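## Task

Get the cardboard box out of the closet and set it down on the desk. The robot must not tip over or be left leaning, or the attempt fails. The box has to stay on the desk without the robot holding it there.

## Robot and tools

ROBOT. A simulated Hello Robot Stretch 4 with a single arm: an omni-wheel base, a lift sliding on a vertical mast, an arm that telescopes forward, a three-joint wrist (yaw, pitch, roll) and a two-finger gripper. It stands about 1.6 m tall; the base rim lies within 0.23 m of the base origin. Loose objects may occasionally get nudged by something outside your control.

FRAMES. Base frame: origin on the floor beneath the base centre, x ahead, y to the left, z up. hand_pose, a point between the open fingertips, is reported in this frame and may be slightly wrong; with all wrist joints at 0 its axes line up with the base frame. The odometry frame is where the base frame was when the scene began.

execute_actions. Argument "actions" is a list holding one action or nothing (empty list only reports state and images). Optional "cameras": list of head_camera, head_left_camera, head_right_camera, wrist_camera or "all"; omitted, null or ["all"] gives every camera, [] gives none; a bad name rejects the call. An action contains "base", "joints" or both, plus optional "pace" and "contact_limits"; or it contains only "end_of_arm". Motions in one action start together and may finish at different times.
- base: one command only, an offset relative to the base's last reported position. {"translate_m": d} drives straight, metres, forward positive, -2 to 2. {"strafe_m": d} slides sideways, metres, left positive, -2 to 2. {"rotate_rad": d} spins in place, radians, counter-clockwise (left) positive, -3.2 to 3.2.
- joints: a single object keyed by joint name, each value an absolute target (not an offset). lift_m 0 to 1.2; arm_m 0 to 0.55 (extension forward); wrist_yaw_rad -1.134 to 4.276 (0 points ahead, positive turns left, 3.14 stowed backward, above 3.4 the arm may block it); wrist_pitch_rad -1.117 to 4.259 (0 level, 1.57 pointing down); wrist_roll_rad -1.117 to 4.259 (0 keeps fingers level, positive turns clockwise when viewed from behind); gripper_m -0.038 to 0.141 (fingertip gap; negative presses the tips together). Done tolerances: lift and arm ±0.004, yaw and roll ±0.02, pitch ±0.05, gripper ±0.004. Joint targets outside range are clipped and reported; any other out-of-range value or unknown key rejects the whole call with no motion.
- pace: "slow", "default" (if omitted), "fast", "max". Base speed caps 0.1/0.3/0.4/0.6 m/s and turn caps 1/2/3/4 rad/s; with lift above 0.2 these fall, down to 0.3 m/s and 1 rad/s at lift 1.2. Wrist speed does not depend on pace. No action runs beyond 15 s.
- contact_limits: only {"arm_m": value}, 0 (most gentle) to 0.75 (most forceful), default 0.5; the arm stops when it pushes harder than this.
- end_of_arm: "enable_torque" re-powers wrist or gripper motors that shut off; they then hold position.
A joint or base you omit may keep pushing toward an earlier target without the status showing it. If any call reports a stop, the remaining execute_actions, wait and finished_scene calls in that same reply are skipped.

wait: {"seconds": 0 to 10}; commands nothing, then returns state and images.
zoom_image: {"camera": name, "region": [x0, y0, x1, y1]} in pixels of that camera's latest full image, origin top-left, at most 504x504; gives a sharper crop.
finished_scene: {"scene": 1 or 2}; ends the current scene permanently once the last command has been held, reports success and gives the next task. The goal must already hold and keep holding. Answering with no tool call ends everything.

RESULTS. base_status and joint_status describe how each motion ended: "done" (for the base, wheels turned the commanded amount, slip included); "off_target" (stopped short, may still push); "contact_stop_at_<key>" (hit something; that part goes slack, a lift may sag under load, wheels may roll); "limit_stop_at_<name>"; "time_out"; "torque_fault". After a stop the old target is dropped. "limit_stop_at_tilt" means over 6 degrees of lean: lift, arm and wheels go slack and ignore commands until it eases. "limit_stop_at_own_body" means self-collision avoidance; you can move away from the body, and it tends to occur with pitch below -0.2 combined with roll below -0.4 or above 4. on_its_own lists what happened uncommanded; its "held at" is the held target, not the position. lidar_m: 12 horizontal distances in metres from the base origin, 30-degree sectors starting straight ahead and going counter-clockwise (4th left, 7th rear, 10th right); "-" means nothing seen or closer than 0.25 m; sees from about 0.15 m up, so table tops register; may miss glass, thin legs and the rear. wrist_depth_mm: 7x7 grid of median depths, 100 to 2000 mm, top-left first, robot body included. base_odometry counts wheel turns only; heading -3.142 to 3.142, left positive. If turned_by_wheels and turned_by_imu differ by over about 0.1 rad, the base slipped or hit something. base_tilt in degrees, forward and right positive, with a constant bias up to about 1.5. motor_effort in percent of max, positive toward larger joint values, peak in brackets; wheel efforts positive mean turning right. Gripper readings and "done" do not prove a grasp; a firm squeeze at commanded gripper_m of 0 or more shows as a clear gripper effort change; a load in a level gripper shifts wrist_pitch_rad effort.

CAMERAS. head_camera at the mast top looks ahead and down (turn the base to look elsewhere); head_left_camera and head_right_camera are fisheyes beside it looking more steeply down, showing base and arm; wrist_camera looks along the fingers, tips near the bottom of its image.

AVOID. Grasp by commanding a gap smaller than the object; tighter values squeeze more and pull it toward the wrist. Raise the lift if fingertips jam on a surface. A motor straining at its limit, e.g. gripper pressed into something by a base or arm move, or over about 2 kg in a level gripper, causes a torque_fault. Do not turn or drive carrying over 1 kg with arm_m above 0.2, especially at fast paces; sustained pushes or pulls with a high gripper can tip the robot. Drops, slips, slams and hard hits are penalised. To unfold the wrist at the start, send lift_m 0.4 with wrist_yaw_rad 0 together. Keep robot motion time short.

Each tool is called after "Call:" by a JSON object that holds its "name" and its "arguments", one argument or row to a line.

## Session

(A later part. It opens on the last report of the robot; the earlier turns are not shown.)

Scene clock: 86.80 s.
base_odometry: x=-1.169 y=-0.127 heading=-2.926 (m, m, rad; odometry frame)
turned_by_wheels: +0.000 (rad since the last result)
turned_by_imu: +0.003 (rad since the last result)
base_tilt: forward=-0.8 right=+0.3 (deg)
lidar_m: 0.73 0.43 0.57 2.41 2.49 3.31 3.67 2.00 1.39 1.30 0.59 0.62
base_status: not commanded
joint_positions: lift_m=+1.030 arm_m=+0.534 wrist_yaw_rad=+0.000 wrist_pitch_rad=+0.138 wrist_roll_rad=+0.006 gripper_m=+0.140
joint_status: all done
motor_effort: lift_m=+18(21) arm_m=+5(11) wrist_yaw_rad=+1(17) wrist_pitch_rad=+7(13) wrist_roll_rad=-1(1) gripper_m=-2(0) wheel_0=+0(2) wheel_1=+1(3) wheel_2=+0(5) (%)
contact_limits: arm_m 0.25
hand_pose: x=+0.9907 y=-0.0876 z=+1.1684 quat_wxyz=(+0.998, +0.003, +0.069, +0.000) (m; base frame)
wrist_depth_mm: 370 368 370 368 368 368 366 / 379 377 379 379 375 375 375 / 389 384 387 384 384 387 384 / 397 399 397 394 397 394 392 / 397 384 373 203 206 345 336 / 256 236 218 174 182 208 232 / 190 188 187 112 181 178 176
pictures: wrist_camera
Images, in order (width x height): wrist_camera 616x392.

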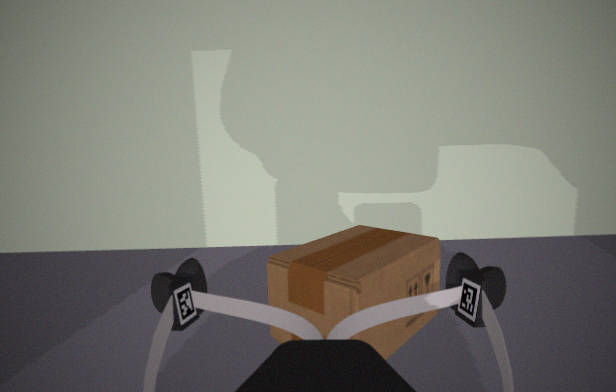

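Call:
{"name": "execute_actions", "arguments": {
  "actions": [
    {"joints":{"gripper_m":0.02}}
  ],
  "cameras": []
}}

Call:
{"name": "execute_actions", "arguments": {
  "actions": [
    {"joints":{"lift_m":1.07,"wrist_pitch_rad":0}}
  ],
  "cameras": ["wrist_camera"]
}}

Call:
{"name": "execute_actions", "arguments": {
  "actions": [
    {"joints":{"arm_m":0.0},"base":{"translate_m":-0.3}}
  ],
  "cameras": []
}}

Call:
{"name": "execute_actions", "arguments": {
  "actions": [
    {"base":{"rotate_rad":3.1}}
  ],
  "cameras": ["wrist_camera","head_camera"]
}}

Scene clock: 90.87 s.
base_odometry: x=-1.169 y=-0.127 heading=-2.926 (m, m, rad; odometry frame)
turned_by_wheels: +0.000 (rad since the last result)
turned_by_imu: +0.001 (rad since the last result)
base_tilt: forward=-0.7 right=+0.2 (deg)
lidar_m: 0.73 0.44 0.60 2.41 2.49 3.31 3.69 1.99 1.36 1.30 0.61 0.61
base_status: not commanded
joint_positions: lift_m=+1.030 arm_m=+0.534 wrist_yaw_rad=+0.000 wrist_pitch_rad=+0.138 wrist_roll_rad=+0.006 gripper_m=+0.020
joint_status: all done
motor_effort: lift_m=+18(19) arm_m=+5(5) wrist_yaw_rad=+0(0) wrist_pitch_rad=+5(6) wrist_roll_rad=-1(1) gripper_m=-22(21) wheel_0=+0(0) wheel_1=+1(1) wheel_2=+0(0) (%)
hand_pose: x=+0.9907 y=-0.0876 z=+1.1684 quat_wxyz=(+0.998, +0.003, +0.069, +0.000) (m; base frame)
wrist_depth_mm: 370 370 370 368 368 368 366 / 379 379 379 375 377 375 375 / 387 389 387 387 387 384 384 / 399 397 397 397 394 394 392 / 392 384 375 196 324 345 336 / 257 253 183 163 187 236 233 / 190 179 178 112 181 170 177
pictures: none
No camera images: the call's "cameras" was empty. Leave "cameras" out to get every camera's image.

Scene clock: 91.87 s.
base_odometry: x=-1.169 y=-0.127 heading=-2.926 (m, m, rad; odometry frame)
turned_by_wheels: +0.000 (rad since the last result)
turned_by_imu: +0.000 (rad since the last result)
base_tilt: forward=-0.7 right=+0.1 (deg)
lidar_m: 0.74 0.43 0.59 2.40 2.49 3.30 3.67 1.98 1.40 1.29 0.60 0.59
base_status: not commanded
joint_positions: lift_m=+1.070 arm_m=+0.534 wrist_yaw_rad=+0.000 wrist_pitch_rad=+0.003 wrist_roll_rad=+0.006 gripper_m=+0.020
joint_status: all done
motor_effort: lift_m=+22(23) arm_m=+5(5) wrist_yaw_rad=+0(0) wrist_pitch_rad=-8(15) wrist_roll_rad=-1(1) gripper_m=-19(21) wheel_0=+0(0) wheel_1=+1(1) wheel_2=+0(0) (%)
hand_pose: x=+0.9936 y=-0.0875 z=+1.2469 quat_wxyz=(+1.000, +0.003, +0.002, +0.000) (m; base frame)
wrist_depth_mm: 282 287 293 298 303 307 309 / 399 397 394 394 389 389 392 / 399 399 394 397 397 392 394 / 399 397 397 399 397 397 392 / 404 402 399 196 397 397 397 / 404 404 183 163 187 397 397 / 336 310 309 112 319 294 307
pictures: wrist_camera
Images, in order (width x height): wrist_camera 616x392.

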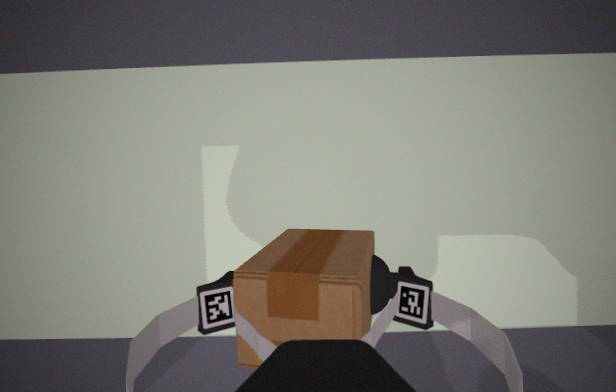

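Scene clock: 94.50 s.
base_odometry: x=-0.876 y=-0.063 heading=-2.927 (m, m, rad; odometry frame)
turned_by_wheels: +0.000 (rad since the last result)
turned_by_imu: +0.001 (rad since the last result)
base_tilt: forward=-0.7 right=+0.3 (deg)
lidar_m: 0.73 0.75 0.97 2.39 2.46 3.28 3.37 1.98 1.40 1.32 1.35 0.84
base_status: done
joint_positions: lift_m=+1.070 arm_m=+0.001 wrist_yaw_rad=+0.000 wrist_pitch_rad=+0.003 wrist_roll_rad=+0.006 gripper_m=+0.020
joint_status: all done
motor_effort: lift_m=+22(22) arm_m=-4(2) wrist_yaw_rad=-1(2) wrist_pitch_rad=-9(9) wrist_roll_rad=-1(0) gripper_m=-20(21) wheel_0=-3(6) wheel_1=-1(5) wheel_2=+2(11) (%)
hand_pose: x=+0.4602 y=-0.0875 z=+1.2469 quat_wxyz=(+1.000, +0.003, +0.002, +0.000) (m; base frame)
wrist_depth_mm: 508 508 1205 1229 1229 946 517 / 508 512 1229 1229 1205 960 521 / 517 508 1205 1229 1138 891 521 / 517 512 1229 1229 1229 960 530 / 521 521 917 196 991 917 535 / 517 517 183 163 186 854 535 / 521 521 931 112 931 842 539
pictures: none
No camera images: the call's "cameras" was empty. Leave "cameras" out to get every camera's image.

Scene clock: 98.00 s.
base_odometry: x=-0.876 y=-0.063 heading=+0.173 (m, m, rad; odometry frame)
turned_by_wheels: +3.099 (rad since the last result)
turned_by_imu: +3.164 (rad since the last result)
base_tilt: forward=-0.7 right=+0.3 (deg)
lidar_m: 2.49 2.04 1.41 1.31 1.34 0.82 0.74 0.74 1.00 2.41 2.47 3.21
base_status: done
joint_positions: lift_m=+1.070 arm_m=+0.001 wrist_yaw_rad=+0.000 wrist_pitch_rad=+0.003 wrist_roll_rad=+0.006 gripper_m=+0.020
joint_status: not commanded
motor_effort: lift_m=+22(22) arm_m=-5(5) wrist_yaw_rad=-3(1) wrist_pitch_rad=-9(7) wrist_roll_rad=-1(1) gripper_m=-22(20) wheel_0=-2(11) wheel_1=-1(6) wheel_2=-4(12) (%)
hand_pose: x=+0.4602 y=-0.0874 z=+1.2469 quat_wxyz=(+1.000, +0.003, +0.002, +0.000) (m; base frame)
wrist_depth_mm: - - - - - - - / - - - - - - - / - - - - - - - / - - - - - - - / - - - 197 - - - / 1983 - 184 163 187 - - / 1983 - - 112 - - -
pictures: head_camera, wrist_camera
Images, in order (width x height): head_camera 420x560, wrist_camera 616x392.

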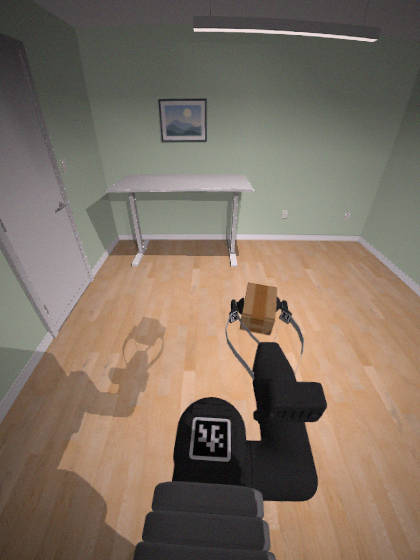

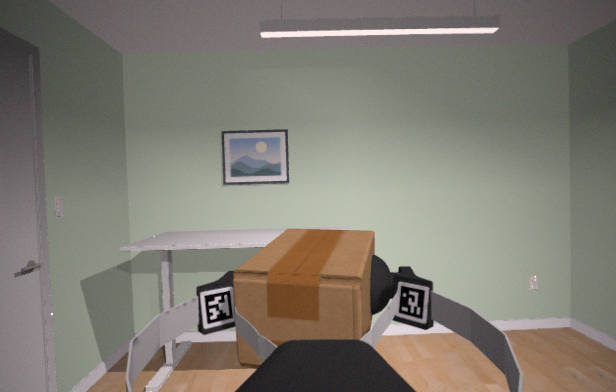

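Desk is taller (~1.0 m).

Call:
{"name": "execute_actions", "arguments": {
  "actions": [
    {"base":{"strafe_m":0.45}}
  ],
  "cameras": []
}}

Call:
{"name": "execute_actions", "arguments": {
  "actions": [
    {"base":{"translate_m":1.9}}
  ],
  "cameras": []
}}

Call:
{"name": "execute_actions", "arguments": {
  "actions": [
    {"joints":{"arm_m":0.35}}
  ],
  "cameras": ["head_camera","wrist_camera"]
}}

Scene clock: 102.67 s.
base_odometry: x=-0.953 y=+0.380 heading=+0.173 (m, m, rad; odometry frame)
turned_by_wheels: +0.000 (rad since the last result)
turned_by_imu: +0.002 (rad since the last result)
base_tilt: forward=-0.7 right=+0.2 (deg)
lidar_m: 2.48 1.36 0.97 0.85 0.88 1.19 0.74 0.95 1.05 2.86 2.92 2.62
base_status: done
joint_positions: lift_m=+1.070 arm_m=+0.001 wrist_yaw_rad=+0.000 wrist_pitch_rad=+0.003 wrist_roll_rad=+0.006 gripper_m=+0.020
joint_status: not commanded
motor_effort: lift_m=+21(22) arm_m=-5(4) wrist_yaw_rad=-2(1) wrist_pitch_rad=-8(9) wrist_roll_rad=-1(0) gripper_m=-21(21) wheel_0=-1(14) wheel_1=+0(10) wheel_2=+0(1) (%)
hand_pose: x=+0.4602 y=-0.0874 z=+1.2470 quat_wxyz=(+1.000, +0.003, +0.002, +0.000) (m; base frame)
wrist_depth_mm: 1430 - - - - - - / 1464 - - - - - - / 1464 - - - - - - / 1464 - - - - - - / 1397 - - 196 - - - / 1397 1983 184 162 186 - - / 1397 1808 - 112 - - -
pictures: none
No camera images: the call's "cameras" was empty. Leave "cameras" out to get every camera's image.

Scene clock: 110.50 s.
base_odometry: x=+0.918 y=+0.707 heading=+0.173 (m, m, rad; odometry frame)
turned_by_wheels: +0.000 (rad since the last result)
turned_by_imu: -0.002 (rad since the last result)
base_tilt: forward=-0.7 right=+0.2 (deg)
lidar_m: 0.56 0.60 0.79 0.96 1.04 1.38 2.70 2.74 2.91 2.75 0.91 0.62
base_status: done
joint_positions: lift_m=+1.070 arm_m=+0.001 wrist_yaw_rad=+0.000 wrist_pitch_rad=+0.003 wrist_roll_rad=+0.006 gripper_m=+0.020
joint_status: not commanded
motor_effort: lift_m=+22(21) arm_m=-4(4) wrist_yaw_rad=-1(1) wrist_pitch_rad=-9(7) wrist_roll_rad=-1(3) gripper_m=-23(21) wheel_0=+4(9) wheel_1=+1(7) wheel_2=-2(12) (%)
hand_pose: x=+0.4602 y=-0.0874 z=+1.2470 quat_wxyz=(+1.000, +0.003, +0.002, +0.000) (m; base frame)
wrist_depth_mm: 1138 1118 1160 1160 1160 1138 1182 / 1138 1160 1182 1138 1138 1160 1182 / 1138 1160 1182 1160 1160 1160 1160 / 1160 1138 1160 1160 1182 1182 1182 / 1160 1182 1182 196 1182 1205 1205 / 1182 1118 184 163 187 1008 1138 / 759 699 691 112 715 654 691
pictures: none
No camera images: the call's "cameras" was empty. Leave "cameras" out to get every camera's image.

Scene clock: 112.67 s.
base_odometry: x=+0.918 y=+0.707 heading=+0.173 (m, m, rad; odometry frame)
turned_by_wheels: +0.000 (rad since the last result)
turned_by_imu: +0.001 (rad since the last result)
base_tilt: forward=-0.7 right=+0.2 (deg)
lidar_m: 0.57 0.61 0.80 0.95 1.04 1.38 2.71 2.70 2.90 2.72 0.85 0.59
base_status: not commanded
joint_positions: lift_m=+1.070 arm_m=+0.349 wrist_yaw_rad=+0.000 wrist_pitch_rad=+0.003 wrist_roll_rad=+0.006 gripper_m=+0.020
joint_status: all done
motor_effort: lift_m=+21(22) arm_m=+5(4) wrist_yaw_rad=-1(2) wrist_pitch_rad=-7(9) wrist_roll_rad=-2(3) gripper_m=-21(20) wheel_0=+3(4) wheel_1=+1(2) wheel_2=-1(1) (%)
hand_pose: x=+0.8086 y=-0.0874 z=+1.2470 quat_wxyz=(+1.000, +0.003, +0.002, +0.000) (m; base frame)
wrist_depth_mm: 788 788 798 788 809 820 820 / 809 788 788 788 809 820 831 / 798 809 809 788 809 820 820 / 809 820 809 831 820 831 820 / 798 820 820 197 820 831 842 / 809 831 184 163 186 831 842 / 741 691 691 112 707 654 683
pictures: head_camera, wrist_camera
Images, in order (width x height): head_camera 420x560, wrist_camera 616x392.

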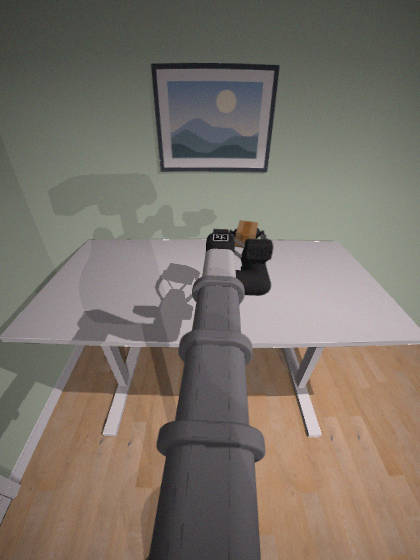

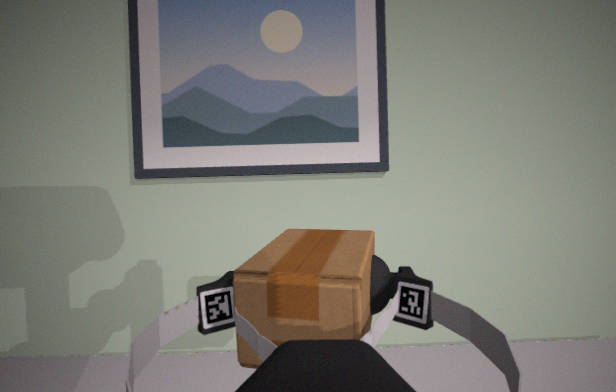

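Call:
{"name": "execute_actions", "arguments": {
  "actions": [
    {"joints":{"lift_m":0.93,"wrist_pitch_rad":0.1}}
  ],
  "cameras": []
}}

Call:
{"name": "execute_actions", "arguments": {
  "actions": [
    {"joints":{"lift_m":0.8},"pace":"slow"}
  ],
  "cameras": ["wrist_camera"]
}}

Scene clock: 115.77 s.
base_odometry: x=+0.918 y=+0.707 heading=+0.173 (m, m, rad; odometry frame)
turned_by_wheels: +0.000 (rad since the last result)
turned_by_imu: +0.001 (rad since the last result)
base_tilt: forward=-0.7 right=+0.3 (deg)
lidar_m: 0.57 0.58 0.79 0.97 1.04 1.37 2.73 2.74 2.91 2.73 0.87 0.61
base_status: not commanded
joint_positions: lift_m=+0.930 arm_m=+0.349 wrist_yaw_rad=+0.000 wrist_pitch_rad=+0.103 wrist_roll_rad=+0.006 gripper_m=+0.020
joint_status: all done
motor_effort: lift_m=+13(19) arm_m=+5(5) wrist_yaw_rad=-3(1) wrist_pitch_rad=-7(9) wrist_roll_rad=-1(1) gripper_m=-23(21) wheel_0=+4(4) wheel_1=+1(1) wheel_2=-1(1) (%)
hand_pose: x=+0.8070 y=-0.0874 z=+1.0789 quat_wxyz=(+0.999, +0.003, +0.052, +0.000) (m; base frame)
wrist_depth_mm: 768 759 750 750 778 788 778 / 778 778 778 798 788 798 798 / 788 788 809 809 809 809 809 / 809 809 809 820 831 831 842 / 809 768 750 196 640 699 683 / 500 492 184 162 187 452 445 / 364 343 338 112 347 325 336
pictures: none
No camera images: the call's "cameras" was empty. Leave "cameras" out to get every camera's image.

Scene clock: 117.63 s.
base_odometry: x=+0.918 y=+0.707 heading=+0.173 (m, m, rad; odometry frame)
turned_by_wheels: +0.000 (rad since the last result)
turned_by_imu: +0.000 (rad since the last result)
base_tilt: forward=-0.7 right=+0.2 (deg)
lidar_m: 0.57 0.59 0.79 0.97 1.01 1.39 2.71 2.74 2.90 2.73 0.89 0.61
base_status: not commanded
joint_positions: lift_m=+0.827 arm_m=+0.349 wrist_yaw_rad=+0.001 wrist_pitch_rad=+0.090 wrist_roll_rad=+0.007 gripper_m=+0.020
joint_status: lift_m contact_stop (moved -0.104 of -0.130)
on_its_own: lift_m is slack since a contact_stop (your +0.800 is given up); wrist_pitch_rad is at rest, and its effort (+30) is outside its rest range (-23 to +23)
motor_effort: lift_m=+13(15) arm_m=+4(5) wrist_yaw_rad=-4(4) wrist_pitch_rad=+30(62) wrist_roll_rad=-4(8) gripper_m=-21(21) wheel_0=+3(4) wheel_1=+0(2) wheel_2=-1(1) (%)
hand_pose: x=+0.8077 y=-0.0872 z=+0.9789 quat_wxyz=(+0.999, +0.003, +0.045, +0.000) (m; base frame)
wrist_depth_mm: 768 768 750 759 788 788 788 / 778 778 788 798 798 809 809 / 788 809 798 820 809 820 820 / 809 820 798 809 820 820 820 / 469 455 442 197 375 404 399 / 283 279 183 163 187 258 256 / 203 190 189 112 193 180 189
pictures: wrist_camera
Images, in order (width x height): wrist_camera 616x392.

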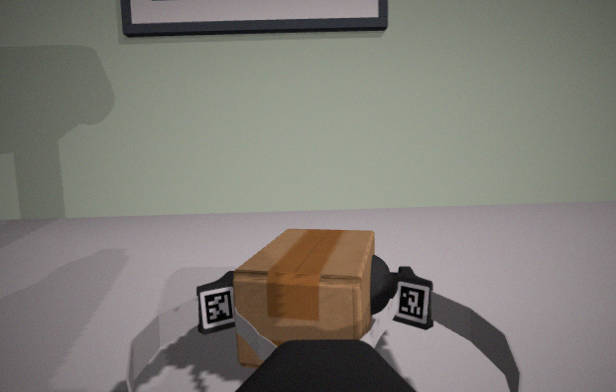

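Call:
{"name": "execute_actions", "arguments": {
  "actions": [
    {"joints":{"gripper_m":0.14,"lift_m":0.84}}
  ],
  "cameras": []
}}

Call:
{"name": "execute_actions", "arguments": {
  "actions": [
    {"joints":{"arm_m":0.1}}
  ],
  "cameras": ["wrist_camera"]
}}

Call:
{"name": "finished_scene", "arguments": {
  "scene": 2
}}

Scene clock: 121.47 s.
base_odometry: x=+0.918 y=+0.707 heading=+0.173 (m, m, rad; odometry frame)
turned_by_wheels: +0.000 (rad since the last result)
turned_by_imu: +0.001 (rad since the last result)
base_tilt: forward=-0.7 right=+0.2 (deg)
lidar_m: 0.55 0.58 0.79 0.97 1.04 1.39 2.70 2.74 2.91 2.73 0.83 0.62
base_status: not commanded
joint_positions: lift_m=+0.840 arm_m=+0.349 wrist_yaw_rad=+0.000 wrist_pitch_rad=+0.103 wrist_roll_rad=+0.006 gripper_m=+0.140
joint_status: all done
motor_effort: lift_m=+22(25) arm_m=+4(4) wrist_yaw_rad=+0(2) wrist_pitch_rad=-6(16) wrist_roll_rad=-2(2) gripper_m=-1(21) wheel_0=+2(3) wheel_1=+0(0) wheel_2=-2(2) (%)
hand_pose: x=+0.8073 y=-0.0873 z=+0.9883 quat_wxyz=(+0.999, +0.003, +0.051, +0.000) (m; base frame)
wrist_depth_mm: 759 759 759 768 778 778 788 / 778 788 778 788 788 798 798 / 778 798 798 809 809 809 809 / 820 809 809 820 820 831 759 / 449 436 424 235 364 389 377 / 281 258 204 180 187 224 253 / 206 202 201 112 195 191 190
pictures: none
No camera images: the call's "cameras" was empty. Leave "cameras" out to get every camera's image.

Scene clock: 123.33 s.
base_odometry: x=+0.918 y=+0.707 heading=+0.173 (m, m, rad; odometry frame)
turned_by_wheels: +0.000 (rad since the last result)
turned_by_imu: +0.000 (rad since the last result)
base_tilt: forward=-0.7 right=+0.2 (deg)
lidar_m: 0.56 0.59 0.78 0.97 1.03 1.36 2.72 2.72 2.92 2.73 0.89 0.65
base_status: not commanded
joint_positions: lift_m=+0.840 arm_m=+0.101 wrist_yaw_rad=+0.000 wrist_pitch_rad=+0.102 wrist_roll_rad=+0.006 gripper_m=+0.140
joint_status: all done
motor_effort: lift_m=+22(22) arm_m=-4(0) wrist_yaw_rad=-2(3) wrist_pitch_rad=-5(6) wrist_roll_rad=-1(1) gripper_m=-2(1) wheel_0=+3(3) wheel_1=+0(0) wheel_2=-1(1) (%)
hand_pose: x=+0.5587 y=-0.0874 z=+0.9884 quat_wxyz=(+0.999, +0.003, +0.051, +0.000) (m; base frame)
wrist_depth_mm: 1008 1008 991 976 1025 1025 1042 / 1025 1008 1042 1025 1042 1042 1042 / 1042 1042 1060 1060 1060 1042 1078 / 1060 1060 976 917 854 809 768 / 452 442 433 418 402 394 384 / 285 265 264 270 266 264 268 / 1118 1138 1138 112 1138 1182 1160
pictures: wrist_camera
Images, in order (width x height): wrist_camera 616x392.

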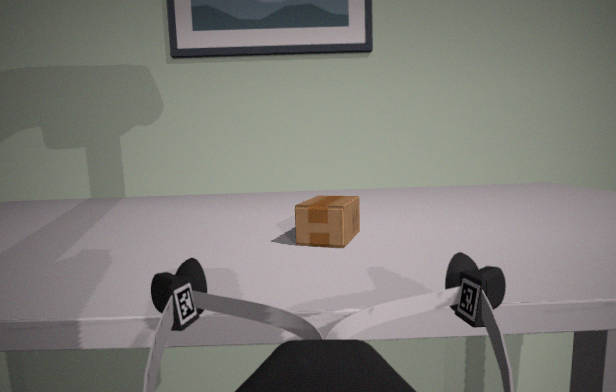

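The scene is finished: the task was done.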